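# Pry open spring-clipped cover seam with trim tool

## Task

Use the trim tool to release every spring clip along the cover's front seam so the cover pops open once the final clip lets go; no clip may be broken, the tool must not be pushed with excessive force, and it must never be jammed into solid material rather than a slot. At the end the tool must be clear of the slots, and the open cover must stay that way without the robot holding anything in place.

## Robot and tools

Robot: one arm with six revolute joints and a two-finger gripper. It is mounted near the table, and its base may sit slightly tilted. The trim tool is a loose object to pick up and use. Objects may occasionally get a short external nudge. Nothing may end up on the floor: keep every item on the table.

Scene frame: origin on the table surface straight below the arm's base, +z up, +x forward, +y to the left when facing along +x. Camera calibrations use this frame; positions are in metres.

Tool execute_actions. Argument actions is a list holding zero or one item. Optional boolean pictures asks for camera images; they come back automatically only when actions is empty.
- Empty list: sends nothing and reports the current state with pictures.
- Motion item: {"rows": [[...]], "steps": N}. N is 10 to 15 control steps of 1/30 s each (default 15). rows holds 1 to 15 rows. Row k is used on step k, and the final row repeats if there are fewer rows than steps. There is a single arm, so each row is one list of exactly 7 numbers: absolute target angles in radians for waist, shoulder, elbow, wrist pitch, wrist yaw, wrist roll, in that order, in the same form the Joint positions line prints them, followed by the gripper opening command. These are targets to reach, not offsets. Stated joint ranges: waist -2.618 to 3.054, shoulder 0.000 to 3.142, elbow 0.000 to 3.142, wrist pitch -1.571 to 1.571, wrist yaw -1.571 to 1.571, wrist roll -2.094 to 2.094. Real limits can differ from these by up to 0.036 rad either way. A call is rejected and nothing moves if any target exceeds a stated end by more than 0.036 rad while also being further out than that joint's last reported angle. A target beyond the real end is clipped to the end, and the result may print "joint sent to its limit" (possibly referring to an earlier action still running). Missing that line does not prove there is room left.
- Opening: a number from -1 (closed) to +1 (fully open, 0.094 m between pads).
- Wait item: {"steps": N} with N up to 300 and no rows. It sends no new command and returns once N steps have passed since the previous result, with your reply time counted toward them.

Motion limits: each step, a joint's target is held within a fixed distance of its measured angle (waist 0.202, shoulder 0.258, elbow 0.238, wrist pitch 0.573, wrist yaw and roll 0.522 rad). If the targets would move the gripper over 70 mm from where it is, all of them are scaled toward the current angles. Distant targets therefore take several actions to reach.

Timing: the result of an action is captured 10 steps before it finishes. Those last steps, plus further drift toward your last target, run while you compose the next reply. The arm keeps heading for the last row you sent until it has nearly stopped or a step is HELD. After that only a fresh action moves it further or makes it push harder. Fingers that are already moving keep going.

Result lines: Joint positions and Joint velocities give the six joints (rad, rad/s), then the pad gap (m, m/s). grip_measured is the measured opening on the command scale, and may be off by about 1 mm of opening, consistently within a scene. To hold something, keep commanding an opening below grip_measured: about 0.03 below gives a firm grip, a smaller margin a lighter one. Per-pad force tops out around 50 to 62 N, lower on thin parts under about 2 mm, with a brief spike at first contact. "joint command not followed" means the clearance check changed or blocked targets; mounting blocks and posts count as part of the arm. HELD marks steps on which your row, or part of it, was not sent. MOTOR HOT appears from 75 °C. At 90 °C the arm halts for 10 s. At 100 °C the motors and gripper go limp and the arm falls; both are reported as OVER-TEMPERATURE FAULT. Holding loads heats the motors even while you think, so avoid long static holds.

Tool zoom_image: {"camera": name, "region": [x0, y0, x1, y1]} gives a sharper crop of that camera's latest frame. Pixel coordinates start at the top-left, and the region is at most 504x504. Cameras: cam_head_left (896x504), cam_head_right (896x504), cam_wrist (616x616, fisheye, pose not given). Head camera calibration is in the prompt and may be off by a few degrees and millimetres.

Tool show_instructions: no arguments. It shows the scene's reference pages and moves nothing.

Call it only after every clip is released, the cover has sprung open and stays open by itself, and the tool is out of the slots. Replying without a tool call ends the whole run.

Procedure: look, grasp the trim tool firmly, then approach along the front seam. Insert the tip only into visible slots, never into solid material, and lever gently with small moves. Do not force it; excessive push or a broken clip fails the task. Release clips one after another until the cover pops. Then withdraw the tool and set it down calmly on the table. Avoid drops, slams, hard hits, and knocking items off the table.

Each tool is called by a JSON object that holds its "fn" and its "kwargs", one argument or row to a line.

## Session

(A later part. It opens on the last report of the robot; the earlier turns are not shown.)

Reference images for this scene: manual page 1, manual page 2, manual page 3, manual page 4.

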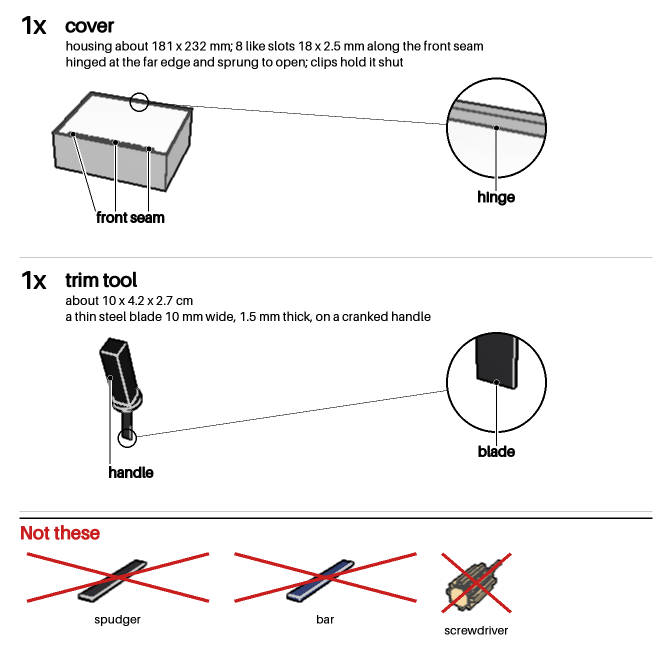

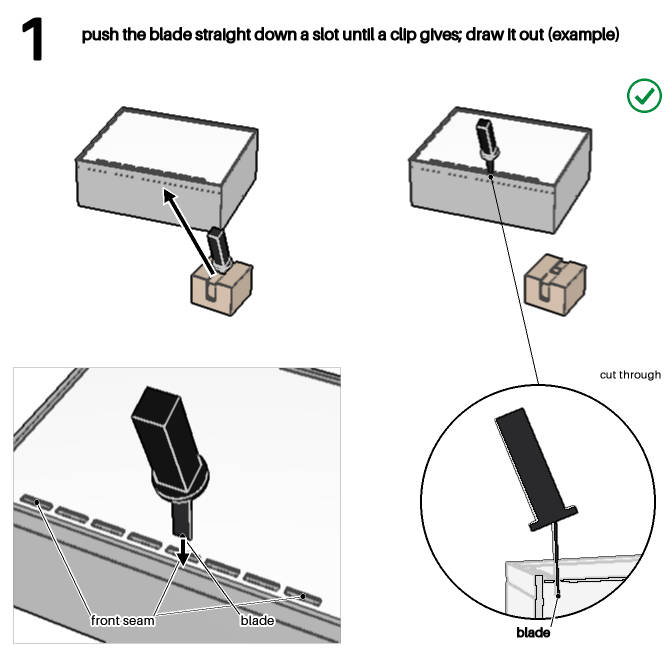

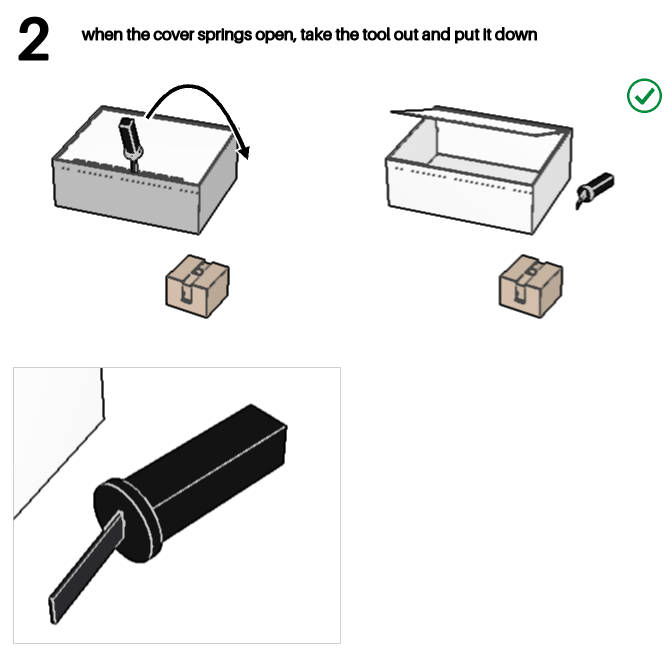

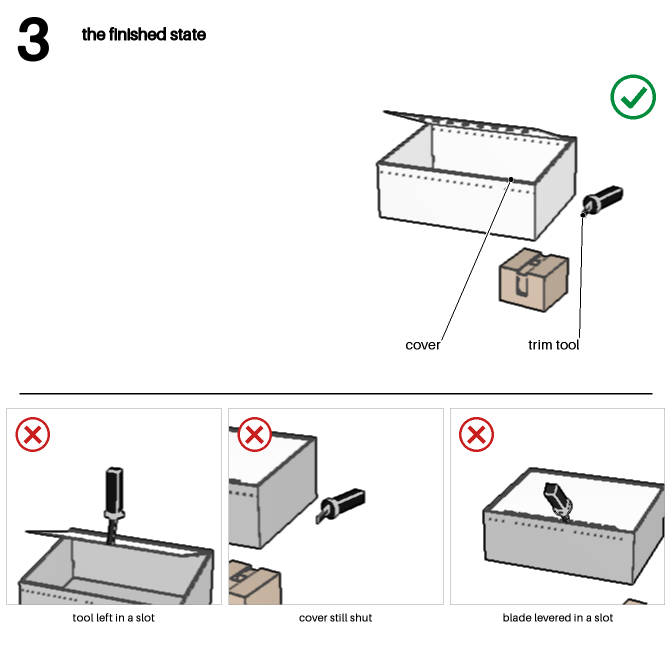

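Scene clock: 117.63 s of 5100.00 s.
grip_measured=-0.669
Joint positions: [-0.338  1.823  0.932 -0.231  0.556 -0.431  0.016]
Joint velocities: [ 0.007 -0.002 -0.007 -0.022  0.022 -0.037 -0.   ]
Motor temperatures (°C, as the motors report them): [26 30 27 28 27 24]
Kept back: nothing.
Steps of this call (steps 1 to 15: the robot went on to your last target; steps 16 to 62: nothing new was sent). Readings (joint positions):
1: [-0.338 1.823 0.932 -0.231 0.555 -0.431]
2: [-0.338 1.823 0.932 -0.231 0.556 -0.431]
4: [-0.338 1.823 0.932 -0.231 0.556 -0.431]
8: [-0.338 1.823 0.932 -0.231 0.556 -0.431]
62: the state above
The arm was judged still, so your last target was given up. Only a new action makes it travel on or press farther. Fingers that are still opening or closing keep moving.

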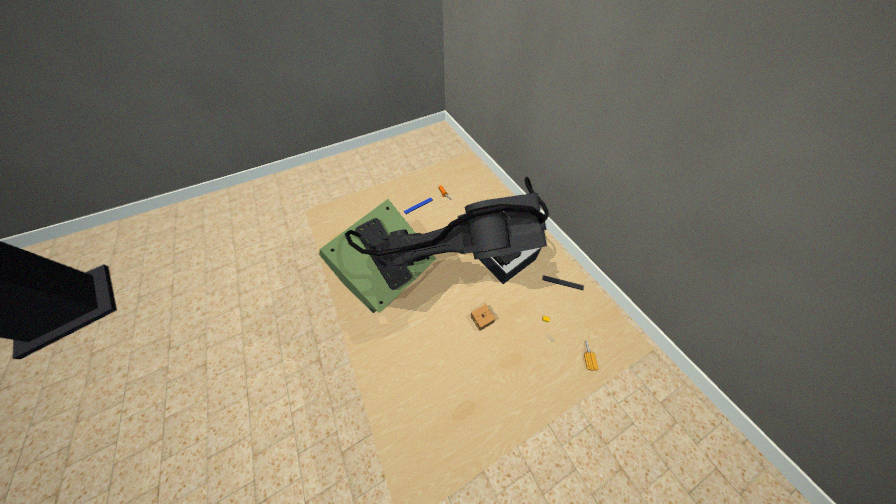

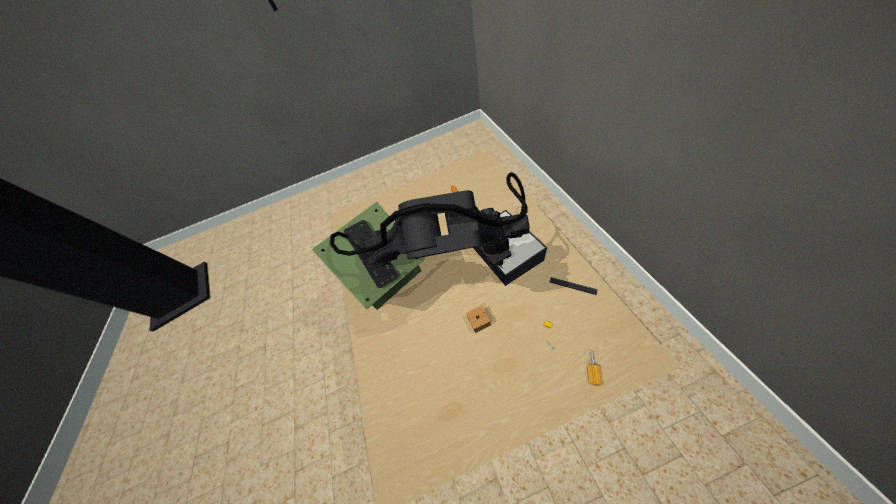

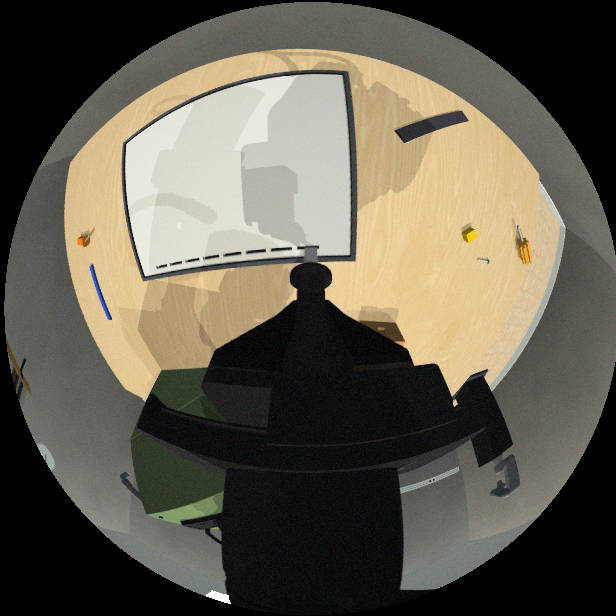

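{"fn": "show_instructions", "kwargs": {

}}

Reference images for this scene: manual page 1, manual page 2, manual page 3, manual page 4.

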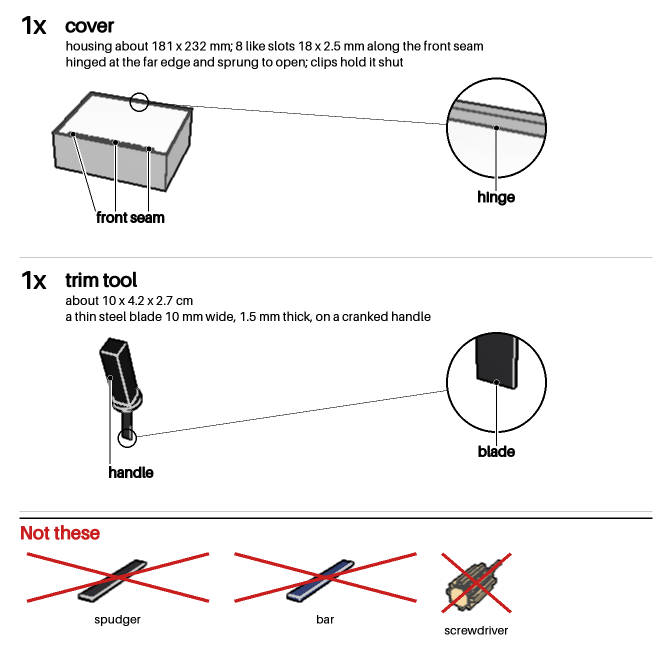

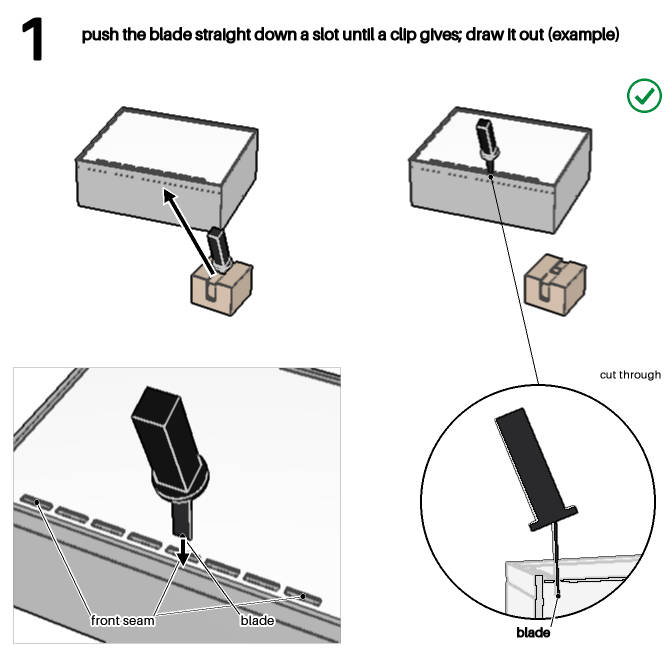

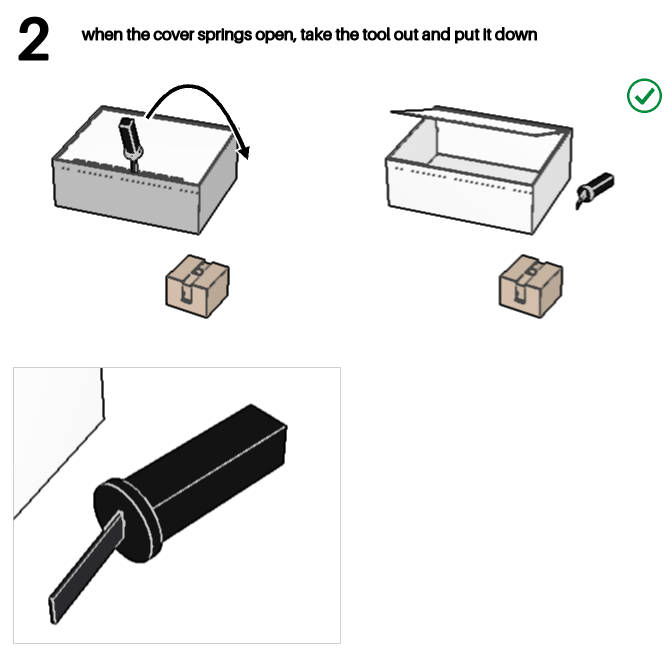

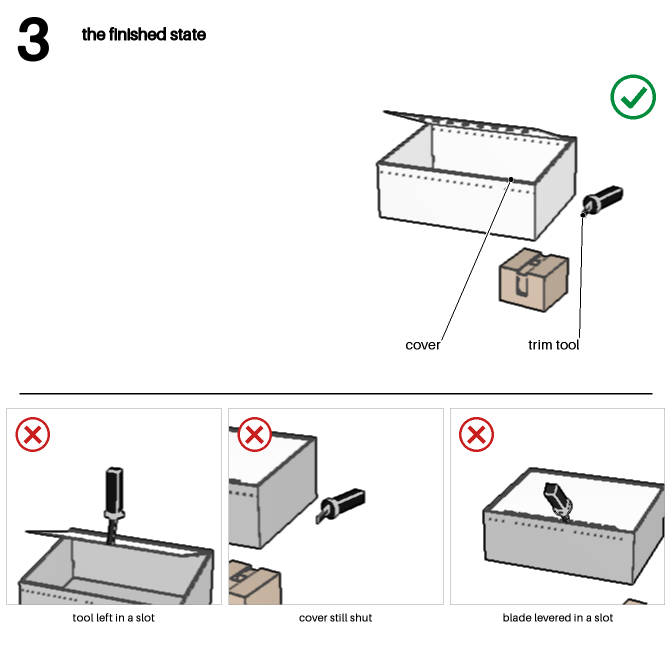

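{"fn": "zoom_image", "kwargs": {
  "camera": "cam_head_left",
  "region": [460, 220, 560, 295]
}}

{"fn": "zoom_image", "kwargs": {
  "camera": "cam_wrist",
  "region": [120, 220, 370, 320]
}}

Region (460, 220, 560, 295) of cam_head_left's 896x504 image, scaled by 5.040, with more detail than that image has; it fills the top 378 rows of this view, and the rest is white.

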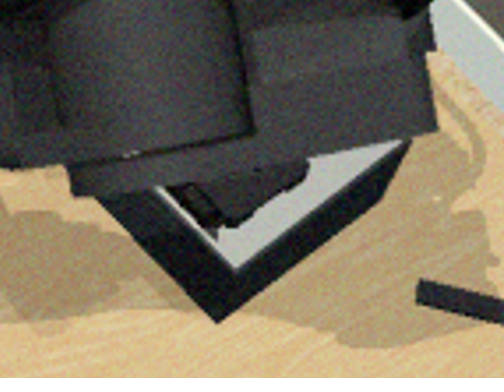

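Region (120, 220, 370, 320) of cam_wrist's 616x616 image, scaled by 2.016, with more detail than that image has; it fills the top 202 rows of this view, and the rest is white.

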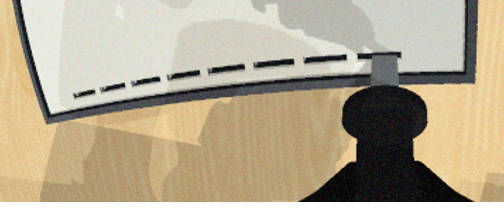

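{"fn": "execute_actions", "kwargs": {
  "actions": [
    {"rows": [[-0.345,1.841,0.962,-0.213,0.562,-0.44,-0.705],[-0.345,1.842,0.962,-0.211,0.562,-0.44,-0.705],[-0.345,1.843,0.962,-0.209,0.562,-0.44,-0.705],[-0.345,1.844,0.962,-0.207,0.562,-0.44,-0.705],[-0.345,1.845,0.962,-0.205,0.562,-0.44,-0.705],[-0.345,1.846,0.962,-0.204,0.562,-0.44,-0.705],[-0.345,1.847,0.962,-0.203,0.562,-0.44,-0.705],[-0.345,1.848,0.962,-0.202,0.562,-0.44,-0.705]], "steps": 12}
  ]
}}

{"fn": "execute_actions", "kwargs": {
  "actions": [
    {"steps": 22}
  ],
  "pictures": true
}}

{"fn": "zoom_image", "kwargs": {
  "camera": "cam_wrist",
  "region": [281, 232, 341, 262]
}}

Scene clock: 120.73 s of 5100.00 s.
grip_measured=-0.669
Joint positions: [-0.338  1.823  0.932 -0.23   0.556 -0.431  0.016]
Joint velocities: [-0.007 -0.002  0.007  0.007 -0.037  0.037 -0.   ]
Motor temperatures (°C, as the motors report them): [26 30 27 28 27 24]
Steps of this call (steps 1 to 90: nothing new was sent; then 0.03 s passed at rest; steps 91 to 92: the first 2 steps of this action). Readings (joint positions):
91: [-0.338 1.823 0.932 -0.231 0.556 -0.431]
92: the state above

Scene clock: 121.47 s of 5100.00 s.
grip_measured=-0.669
Joint positions: [-0.338  1.823  0.932 -0.218  0.556 -0.431  0.016]
Joint velocities: [-0.012 -0.012  0.007  0.051 -0.081  0.007 -0.   ]
Motor temperatures (°C, as the motors report them): [26 30 27 28 27 24]
Kept back: nothing.
Steps of this call (steps 1 to 10: the last 10 steps of your previous action; steps 11 to 22: the robot went on to your last target). Readings (joint positions):
1: [-0.338 1.823 0.932 -0.229 0.556 -0.431]
2: [-0.338 1.823 0.932 -0.228 0.556 -0.431]
4: [-0.338 1.823 0.932 -0.225 0.556 -0.431]
8: [-0.338 1.823 0.932 -0.221 0.556 -0.431]
22: the state above

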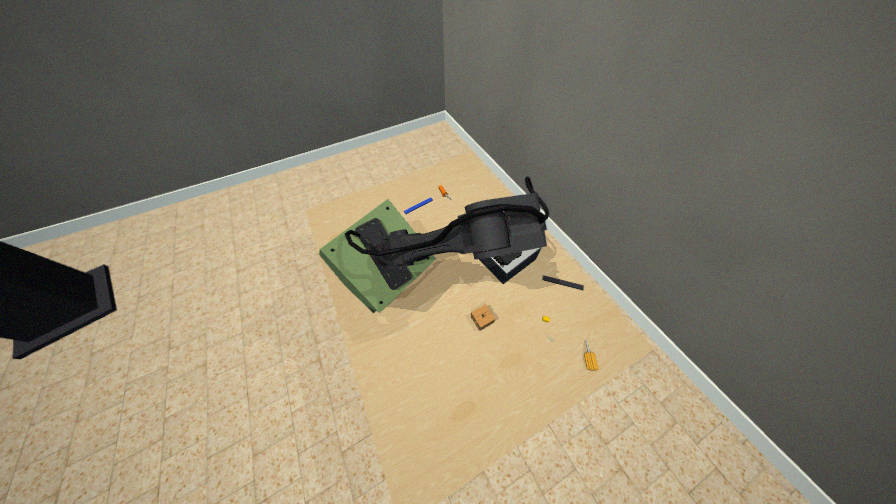

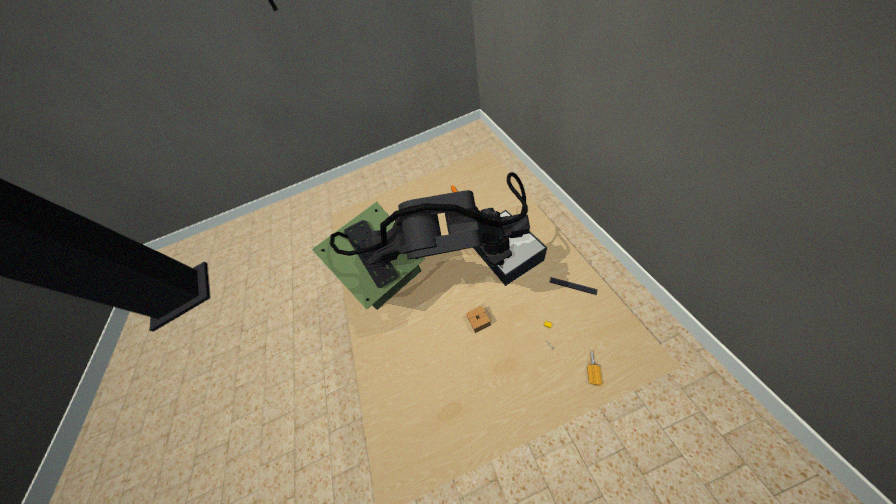

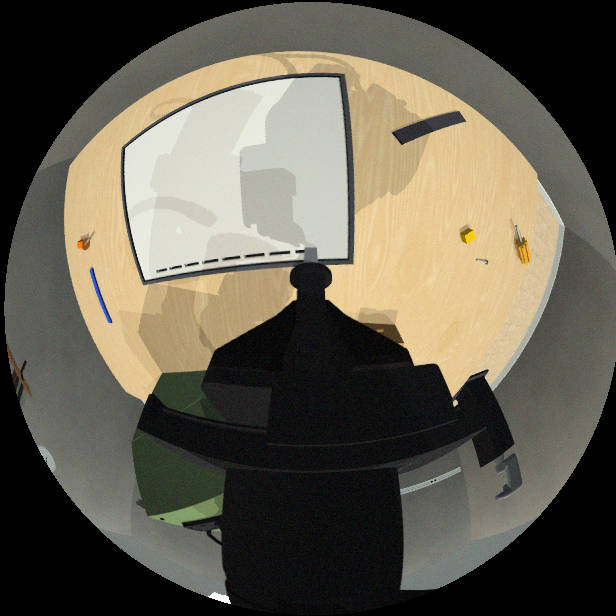

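Region (281, 232, 341, 262) of cam_wrist's 616x616 image, scaled by 8.400, with more detail than that image has.

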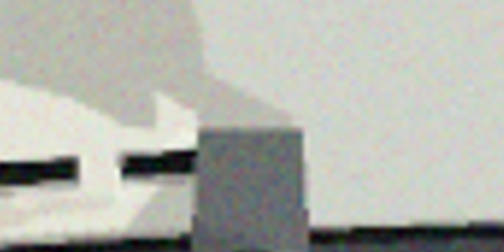

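{"fn": "execute_actions", "kwargs": {
  "actions": [
    {"rows": [[-0.345,1.812,0.962,-0.21,0.556,-0.44,-0.705],[-0.345,1.806,0.962,-0.215,0.556,-0.44,-0.705],[-0.345,1.802,0.962,-0.22,0.552,-0.44,-0.705],[-0.345,1.802,0.962,-0.225,0.548,-0.44,-0.705],[-0.345,1.802,0.962,-0.23,0.544,-0.44,-0.705],[-0.345,1.802,0.962,-0.236,0.540,-0.44,-0.705],[-0.345,1.802,0.962,-0.242,0.536,-0.44,-0.705],[-0.345,1.802,0.962,-0.247,0.533,-0.44,-0.705],[-0.345,1.802,0.962,-0.251,0.532,-0.44,-0.705]], "steps": 13}
  ]
}}

{"fn": "execute_actions", "kwargs": {
  "actions": [
    {"steps": 25}
  ],
  "pictures": true
}}

{"fn": "zoom_image", "kwargs": {
  "camera": "cam_wrist",
  "region": [281, 232, 341, 262]
}}

Scene clock: 122.87 s of 5100.00 s.
grip_measured=-0.669
Joint positions: [-0.338  1.823  0.932 -0.218  0.556 -0.431  0.016]
Joint velocities: [-0.002 -0.012 -0.012 -0.007 -0.007  0.007  0.   ]
Motor temperatures (°C, as the motors report them): [26 30 27 28 27 24]
Steps of this call (steps 1 to 15: the robot went on to your last target; steps 16 to 39: nothing new was sent; steps 40 to 42: the first 3 steps of this action). Readings (joint positions):
40: [-0.338 1.823 0.932 -0.218 0.556 -0.431]
41: [-0.338 1.823 0.932 -0.218 0.556 -0.431]
42: the state above

Scene clock: 123.70 s of 5100.00 s.
grip_measured=-0.669
Joint positions: [-0.338  1.823  0.932 -0.232  0.546 -0.431  0.016]
Joint velocities: [ 0.002  0.002 -0.002 -0.037 -0.051 -0.037 -0.001]
Motor temperatures (°C, as the motors report them): [26 30 27 28 27 24]
Kept back: nothing.
Steps of this call (steps 1 to 10: the last 10 steps of your previous action; steps 11 to 25: the robot went on to your last target). Readings (joint positions):
1: [-0.338 1.823 0.932 -0.218 0.556 -0.431]
2: [-0.338 1.823 0.932 -0.218 0.556 -0.431]
4: [-0.338 1.823 0.932 -0.218 0.555 -0.431]
8: [-0.338 1.823 0.932 -0.226 0.550 -0.431]
25: the state above

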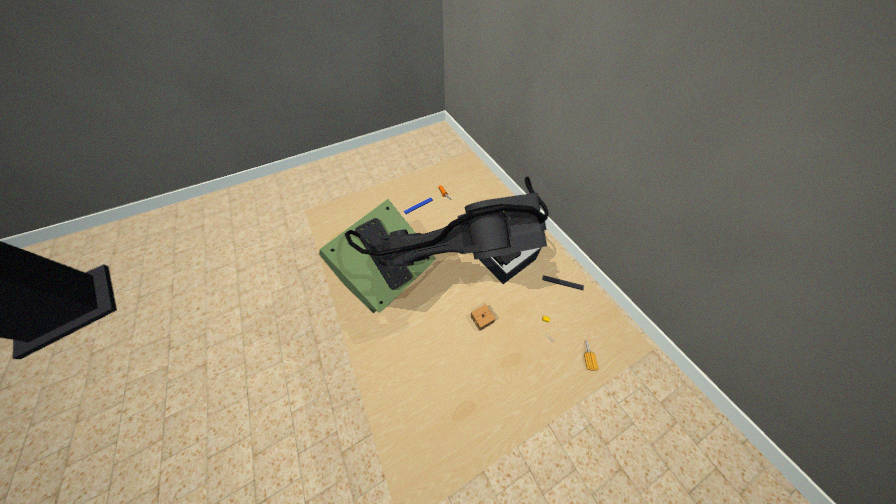

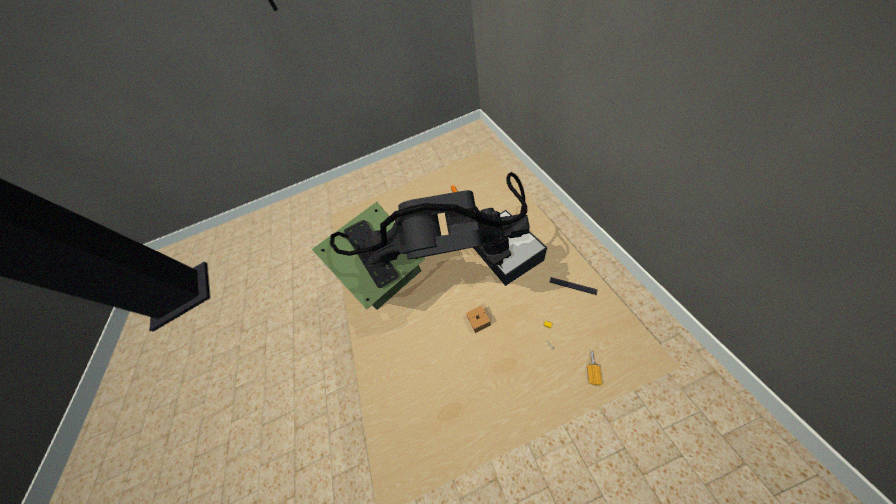

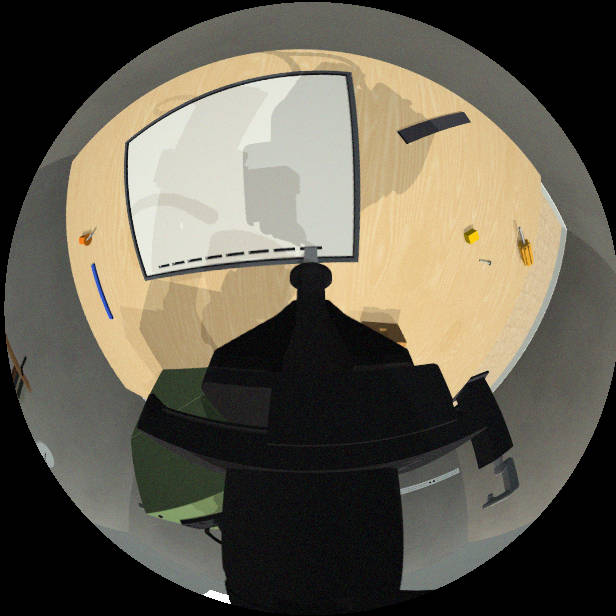

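Region (281, 232, 341, 262) of cam_wrist's 616x616 image, scaled by 8.400, with more detail than that image has.

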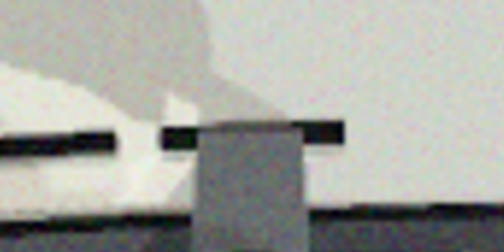

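{"fn": "execute_actions", "kwargs": {
  "actions": [
    {"rows": [[-0.345,1.835,0.962,-0.235,0.54,-0.44,-0.705],[-0.345,1.840,0.962,-0.228,0.54,-0.44,-0.705],[-0.345,1.843,0.962,-0.222,0.54,-0.44,-0.705],[-0.345,1.845,0.962,-0.220,0.54,-0.44,-0.705],[-0.345,1.846,0.962,-0.220,0.54,-0.44,-0.705]], "steps": 10}
  ]
}}

{"fn": "execute_actions", "kwargs": {
  "actions": [
    {"steps": 18}
  ]
}}

Scene clock: 125.40 s of 5100.00 s.
grip_measured=-0.669
Joint positions: [-0.338  1.823  0.932 -0.232  0.546 -0.431  0.016]
Joint velocities: [ 0.007 -0.002  0.012 -0.037 -0.022  0.037  0.   ]
Motor temperatures (°C, as the motors report them): [26 30 27 27 27 24]
Kept back: the last 10 steps of this action.
Steps of this call (steps 1 to 15: the robot went on to your last target; steps 16 to 51: nothing new was sent). Readings (joint positions):
1: [-0.338 1.823 0.932 -0.232 0.546 -0.431]
2: [-0.338 1.823 0.932 -0.232 0.546 -0.431]
4: [-0.338 1.823 0.932 -0.232 0.546 -0.431]
8: [-0.338 1.823 0.932 -0.232 0.546 -0.431]
51: the state above

Scene clock: 126.00 s of 5100.00 s.
grip_measured=-0.669
Joint positions: [-0.338  1.823  0.932 -0.232  0.546 -0.431  0.016]
Joint velocities: [ 0.007  0.002  0.002  0.022  0.007  0.037 -0.   ]
Motor temperatures (°C, as the motors report them): [26 30 27 27 27 24]
Kept back: nothing.
Steps of this call (steps 1 to 10: the last 10 steps of your previous action; steps 11 to 15: the robot went on to your last target; steps 16 to 18: nothing new was sent). Readings (joint positions):
1: [-0.338 1.823 0.932 -0.232 0.546 -0.431]
2: [-0.338 1.823 0.932 -0.232 0.546 -0.431]
4: [-0.338 1.823 0.932 -0.232 0.546 -0.431]
8: [-0.338 1.823 0.932 -0.232 0.546 -0.431]
18: the state above
The arm was judged still, so your last target was given up. Only a new action makes it travel on or press farther. Fingers that are still opening or closing keep moving.

{"fn": "execute_actions", "kwargs": {
  "actions": [
    {"rows": [[-0.345,1.846,0.962,-0.220,0.54,-0.44,-0.705],[-0.345,1.848,0.962,-0.220,0.54,-0.44,-0.705],[-0.345,1.850,0.962,-0.220,0.54,-0.44,-0.705],[-0.345,1.851,0.962,-0.220,0.54,-0.44,-0.705],[-0.345,1.852,0.962,-0.220,0.54,-0.44,-0.705]], "steps": 10}
  ]
}}

{"fn": "execute_actions", "kwargs": {
  "actions": [
    {"steps": 18}
  ],
  "pictures": true
}}

{"fn": "zoom_image", "kwargs": {
  "camera": "cam_wrist",
  "region": [281, 232, 341, 262]
}}

Scene clock: 126.47 s of 5100.00 s.
grip_measured=-0.669
Joint positions: [-0.338  1.823  0.932 -0.232  0.546 -0.431  0.016]
Joint velocities: [-0.007 -0.012 -0.002 -0.037  0.007  0.037 -0.001]
Motor temperatures (°C, as the motors report them): [26 30 27 27 27 24]
Kept back: the last 10 steps of this action.
Steps of this call (steps 1 to 14: nothing new was sent). Readings (joint positions):
1: [-0.338 1.823 0.932 -0.232 0.546 -0.431]
2: [-0.338 1.823 0.932 -0.232 0.546 -0.431]
4: [-0.338 1.823 0.932 -0.232 0.546 -0.431]
8: [-0.338 1.823 0.932 -0.232 0.546 -0.431]
14: the state above

Scene clock: 127.07 s of 5100.00 s.
grip_measured=-0.669
Joint positions: [-0.338  1.836  0.932 -0.228  0.546 -0.431  0.016]
Joint velocities: [-0.002 -0.012 -0.002 -0.022 -0.037 -0.066  0.   ]
Motor temperatures (°C, as the motors report them): [26 30 27 27 27 24]
Kept back: nothing.
Steps of this call (steps 1 to 10: the last 10 steps of your previous action; steps 11 to 18: the robot went on to your last target). Readings (joint positions):
1: [-0.338 1.823 0.932 -0.232 0.546 -0.431]
2: [-0.338 1.823 0.932 -0.232 0.546 -0.431]
4: [-0.338 1.827 0.932 -0.232 0.546 -0.431]
8: [-0.338 1.835 0.932 -0.229 0.546 -0.431]
18: the state above

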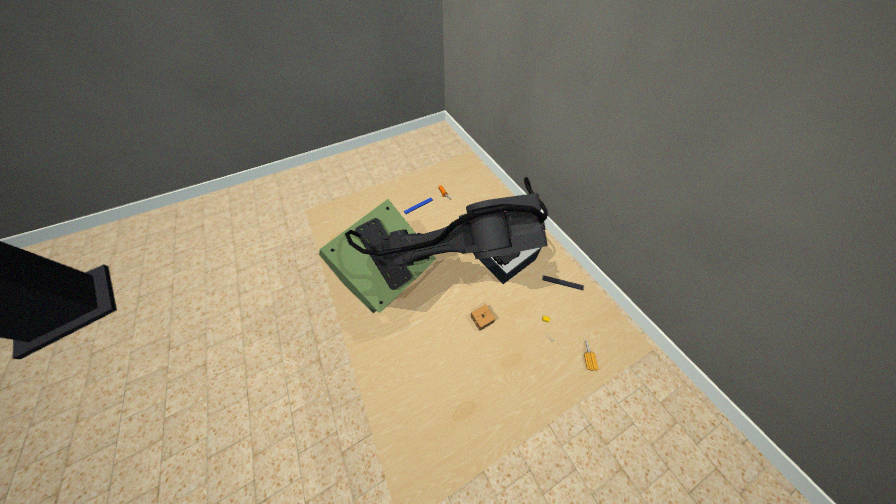

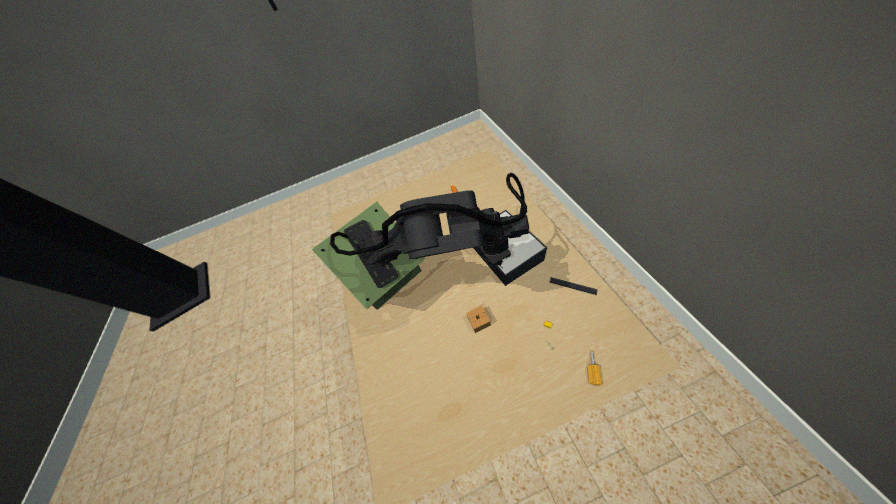

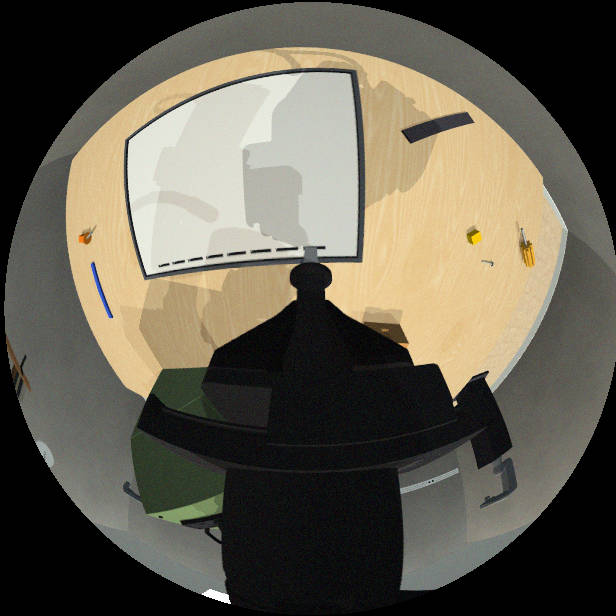

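Region (281, 232, 341, 262) of cam_wrist's 616x616 image, scaled by 8.400, with more detail than that image has.

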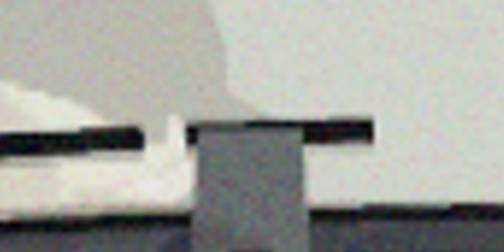

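{"fn": "execute_actions", "kwargs": {
  "actions": [
    {"rows": [[-0.345,1.850,0.962,-0.218,0.550,-0.44,-0.705],[-0.345,1.850,0.962,-0.216,0.558,-0.44,-0.705],[-0.345,1.850,0.962,-0.214,0.563,-0.44,-0.705],[-0.345,1.851,0.962,-0.212,0.567,-0.44,-0.705],[-0.345,1.853,0.962,-0.210,0.570,-0.44,-0.705],[-0.345,1.855,0.962,-0.208,0.572,-0.44,-0.705],[-0.345,1.857,0.962,-0.206,0.574,-0.44,-0.705],[-0.345,1.859,0.962,-0.204,0.576,-0.44,-0.705],[-0.345,1.861,0.962,-0.202,0.577,-0.44,-0.705],[-0.345,1.863,0.962,-0.201,0.578,-0.44,-0.705]], "steps": 13}
  ]
}}

{"fn": "execute_actions", "kwargs": {
  "actions": [
    {"steps": 22}
  ],
  "pictures": true
}}

{"fn": "zoom_image", "kwargs": {
  "camera": "cam_wrist",
  "region": [281, 232, 341, 262]
}}

Scene clock: 127.80 s of 5100.00 s.
grip_measured=-0.669
Joint positions: [-0.338  1.836  0.932 -0.228  0.547 -0.431  0.016]
Joint velocities: [ 0.002 -0.017 -0.007 -0.051  0.007 -0.066 -0.   ]
Motor temperatures (°C, as the motors report them): [26 30 27 27 27 24]
Steps of this call (steps 1 to 15: the robot went on to your last target; steps 16 to 19: nothing new was sent; steps 20 to 22: the first 3 steps of this action). Readings (joint positions):
20: [-0.338 1.836 0.932 -0.228 0.546 -0.431]
21: [-0.338 1.836 0.932 -0.228 0.546 -0.431]
22: the state above

Scene clock: 128.53 s of 5100.00 s.
grip_measured=-0.669
Joint positions: [-0.338  1.846  0.932 -0.211  0.564 -0.432  0.016]
Joint velocities: [-0.002  0.002 -0.002 -0.007  0.022  0.022  0.   ]
Motor temperatures (°C, as the motors report them): [26 30 27 27 27 24]
Kept back: nothing.
Steps of this call (steps 1 to 10: the last 10 steps of your previous action; steps 11 to 22: the robot went on to your last target). Readings (joint positions):
1: [-0.338 1.836 0.932 -0.227 0.548 -0.431]
2: [-0.338 1.836 0.932 -0.226 0.550 -0.431]
4: [-0.338 1.836 0.932 -0.224 0.554 -0.431]
8: [-0.338 1.839 0.932 -0.218 0.563 -0.431]
22: the state above

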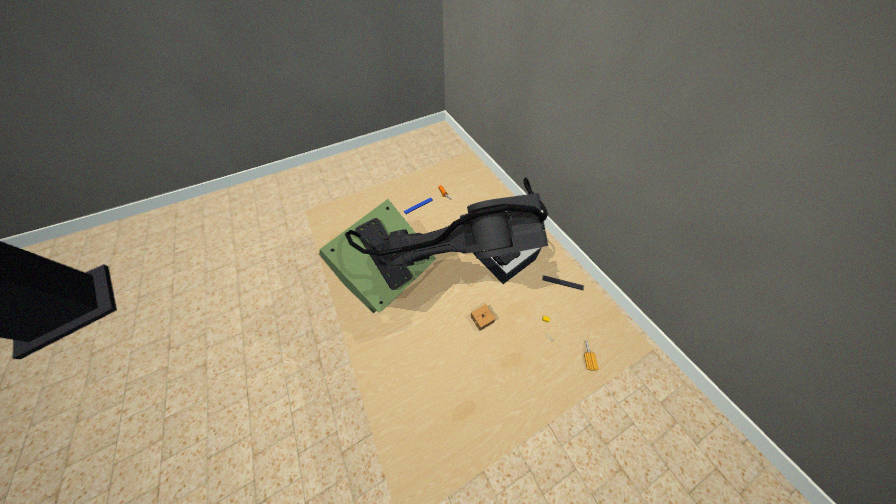

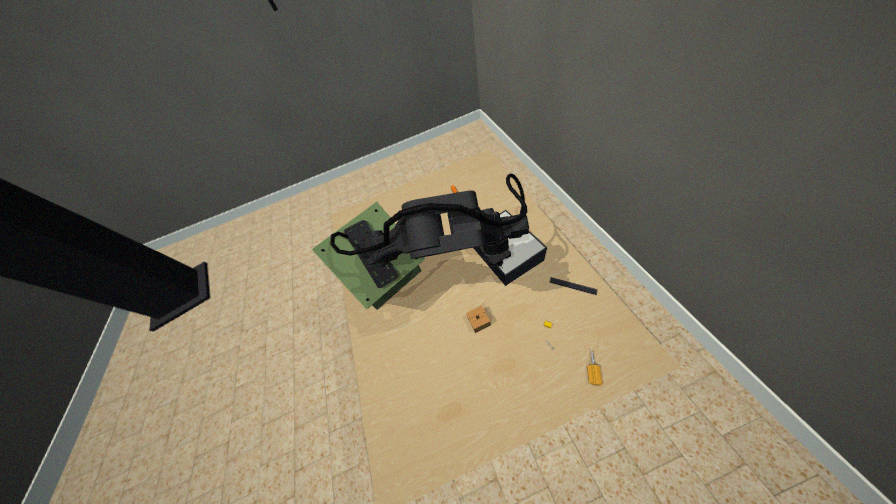

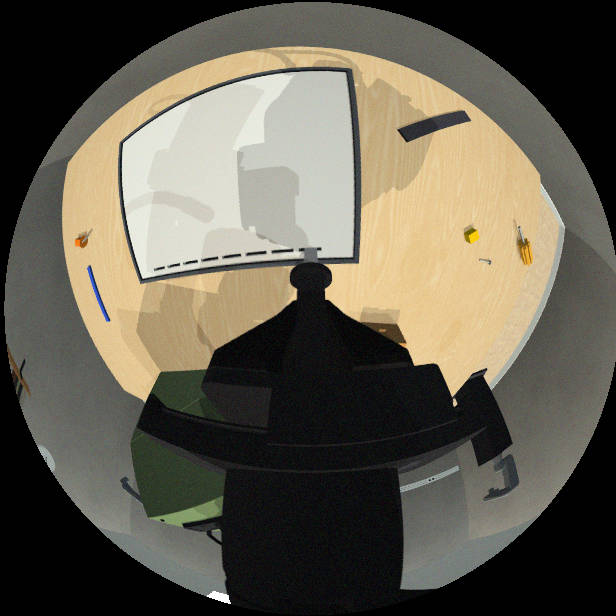

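Region (281, 232, 341, 262) of cam_wrist's 616x616 image, scaled by 8.400, with more detail than that image has.

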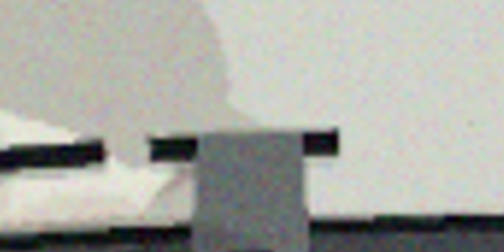

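{"fn": "execute_actions", "kwargs": {
  "actions": [
    {"rows": [[-0.345,1.864,0.962,-0.201,0.578,-0.44,-0.705],[-0.345,1.866,0.962,-0.200,0.579,-0.44,-0.705],[-0.345,1.868,0.962,-0.198,0.580,-0.44,-0.705],[-0.345,1.870,0.962,-0.196,0.581,-0.44,-0.705],[-0.345,1.872,0.962,-0.194,0.582,-0.44,-0.705],[-0.345,1.873,0.962,-0.192,0.583,-0.44,-0.705],[-0.345,1.874,0.962,-0.190,0.584,-0.44,-0.705],[-0.345,1.875,0.962,-0.188,0.585,-0.44,-0.705]], "steps": 12}
  ]
}}

{"fn": "execute_actions", "kwargs": {
  "actions": [
    {"steps": 22}
  ],
  "pictures": true
}}

{"fn": "zoom_image", "kwargs": {
  "camera": "cam_wrist",
  "region": [281, 232, 341, 262]
}}

Scene clock: 129.30 s of 5100.00 s.
grip_measured=-0.669
Joint positions: [-0.338  1.846  0.932 -0.21   0.564 -0.432  0.016]
Joint velocities: [ 0.002 -0.002 -0.012 -0.022 -0.095  0.007 -0.   ]
Motor temperatures (°C, as the motors report them): [26 30 27 27 27 24]
Steps of this call (steps 1 to 15: the robot went on to your last target; steps 16 to 21: nothing new was sent; steps 22 to 23: the first 2 steps of this action). Readings (joint positions):
22: [-0.338 1.846 0.932 -0.211 0.564 -0.432]
23: the state above

Scene clock: 130.03 s of 5100.00 s.
grip_measured=-0.669
Joint positions: [-0.338  1.851  0.932 -0.205  0.569 -0.433  0.016]
Joint velocities: [-0.007 -0.002 -0.007  0.037 -0.051  0.007  0.   ]
Motor temperatures (°C, as the motors report them): [26 30 27 27 27 24]
Kept back: nothing.
Steps of this call (steps 1 to 10: the last 10 steps of your previous action; steps 11 to 15: the robot went on to your last target; steps 16 to 22: nothing new was sent). Readings (joint positions):
1: [-0.338 1.846 0.932 -0.210 0.564 -0.432]
2: [-0.338 1.846 0.932 -0.210 0.564 -0.432]
4: [-0.338 1.848 0.932 -0.208 0.566 -0.432]
8: [-0.338 1.851 0.932 -0.205 0.569 -0.432]
22: the state above
The arm was judged still, so your last target was given up. Only a new action makes it travel on or press farther. Fingers that are still opening or closing keep moving.

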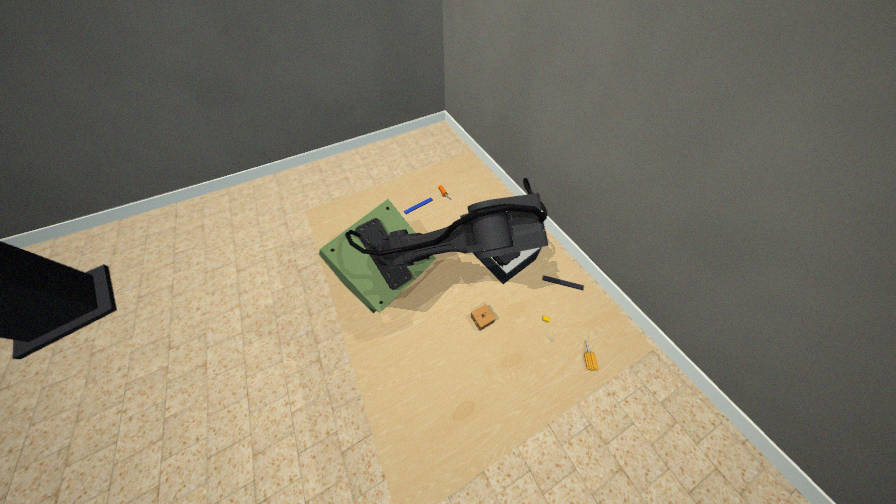

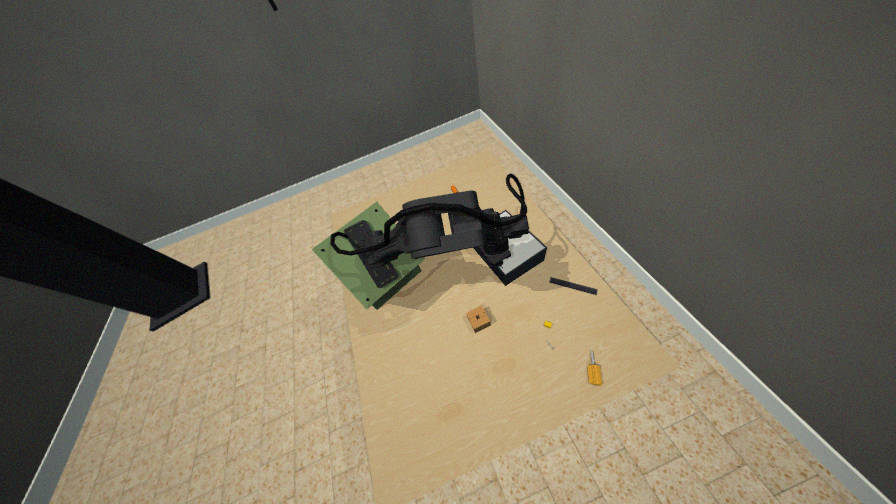

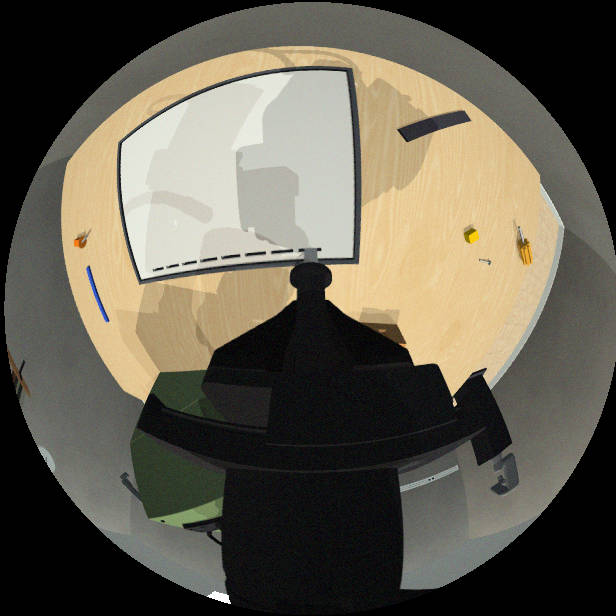

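Region (281, 232, 341, 262) of cam_wrist's 616x616 image, scaled by 8.400, with more detail than that image has.

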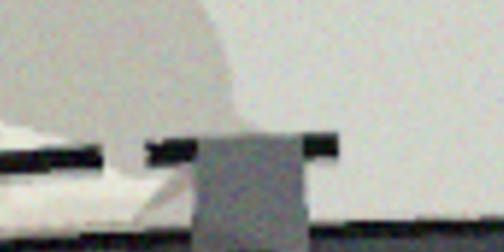

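{"fn": "execute_actions", "kwargs": {
  "actions": [
    {"rows": [[-0.345,1.876,0.962,-0.190,0.582,-0.44,-0.705],[-0.345,1.879,0.962,-0.189,0.582,-0.44,-0.705],[-0.345,1.882,0.962,-0.188,0.582,-0.44,-0.705],[-0.345,1.885,0.962,-0.187,0.582,-0.44,-0.705],[-0.345,1.888,0.962,-0.186,0.583,-0.44,-0.705],[-0.345,1.890,0.962,-0.185,0.584,-0.44,-0.705]], "steps": 12}
  ]
}}

{"fn": "execute_actions", "kwargs": {
  "actions": [
    {"steps": 20}
  ]
}}

Scene clock: 130.53 s of 5100.00 s.
grip_measured=-0.669
Joint positions: [-0.338  1.851  0.932 -0.205  0.569 -0.433  0.016]
Joint velocities: [ 0.002  0.012  0.007 -0.037  0.037  0.066 -0.   ]
Motor temperatures (°C, as the motors report them): [26 30 27 27 27 24]
Steps of this call (steps 1 to 13: nothing new was sent; steps 14 to 15: the first 2 steps of this action). Readings (joint positions):
14: [-0.338 1.851 0.932 -0.205 0.569 -0.433]
15: the state above

Scene clock: 131.20 s of 5100.00 s.
grip_measured=-0.669
Joint positions: [-0.338  1.856  0.932 -0.201  0.572 -0.434  0.016]
Joint velocities: [-0.002 -0.007  0.022 -0.051 -0.066 -0.022 -0.001]
Motor temperatures (°C, as the motors report them): [26 30 27 27 27 24]
Kept back: nothing.
Steps of this call (steps 1 to 10: the last 10 steps of your previous action; steps 11 to 15: the robot went on to your last target; steps 16 to 20: nothing new was sent). Readings (joint positions):
1: [-0.338 1.851 0.932 -0.205 0.569 -0.433]
2: [-0.338 1.852 0.932 -0.205 0.569 -0.433]
4: [-0.338 1.856 0.932 -0.202 0.571 -0.433]
8: [-0.338 1.856 0.932 -0.201 0.572 -0.434]
20: the state above
The arm was judged still, so your last target was given up. Only a new action makes it travel on or press farther. Fingers that are still opening or closing keep moving.

{"fn": "execute_actions", "kwargs": {
  "actions": [
    {"rows": [[-0.345,1.891,0.962,-0.185,0.584,-0.44,-0.705],[-0.345,1.894,0.962,-0.184,0.584,-0.44,-0.705],[-0.345,1.897,0.962,-0.183,0.585,-0.44,-0.705],[-0.345,1.900,0.962,-0.182,0.586,-0.44,-0.705],[-0.345,1.902,0.962,-0.181,0.587,-0.44,-0.705],[-0.345,1.904,0.962,-0.180,0.588,-0.44,-0.705]], "steps": 12}
  ]
}}

{"fn": "execute_actions", "kwargs": {
  "actions": [
    {"steps": 20}
  ]
}}

Scene clock: 131.80 s of 5100.00 s.
grip_measured=-0.669
Joint positions: [-0.338  1.856  0.932 -0.201  0.572 -0.434  0.016]
Joint velocities: [-0.007  0.007 -0.007  0.022  0.037 -0.066 -0.   ]
Motor temperatures (°C, as the motors report them): [26 30 27 27 27 24]
Steps of this call (steps 1 to 16: nothing new was sent; steps 17 to 18: the first 2 steps of this action). Readings (joint positions):
17: [-0.338 1.856 0.932 -0.201 0.572 -0.434]
18: the state above

Scene clock: 132.47 s of 5100.00 s.
grip_measured=-0.669
Joint positions: [-0.338  1.861  0.937 -0.202  0.575 -0.436  0.016]
Joint velocities: [-0.012  0.002  0.002 -0.037  0.007 -0.066 -0.   ]
Motor temperatures (°C, as the motors report them): [26 30 27 27 27 24]
Kept back: nothing.
Steps of this call (steps 1 to 10: the last 10 steps of your previous action; steps 11 to 15: the robot went on to your last target; steps 16 to 20: nothing new was sent). Readings (joint positions):
1: [-0.338 1.856 0.932 -0.201 0.572 -0.434]
2: [-0.338 1.856 0.932 -0.201 0.572 -0.434]
4: [-0.338 1.860 0.935 -0.200 0.574 -0.435]
8: [-0.338 1.861 0.937 -0.202 0.575 -0.435]
20: the state above
The arm was judged still, so your last target was given up. Only a new action makes it travel on or press farther. Fingers that are still opening or closing keep moving.


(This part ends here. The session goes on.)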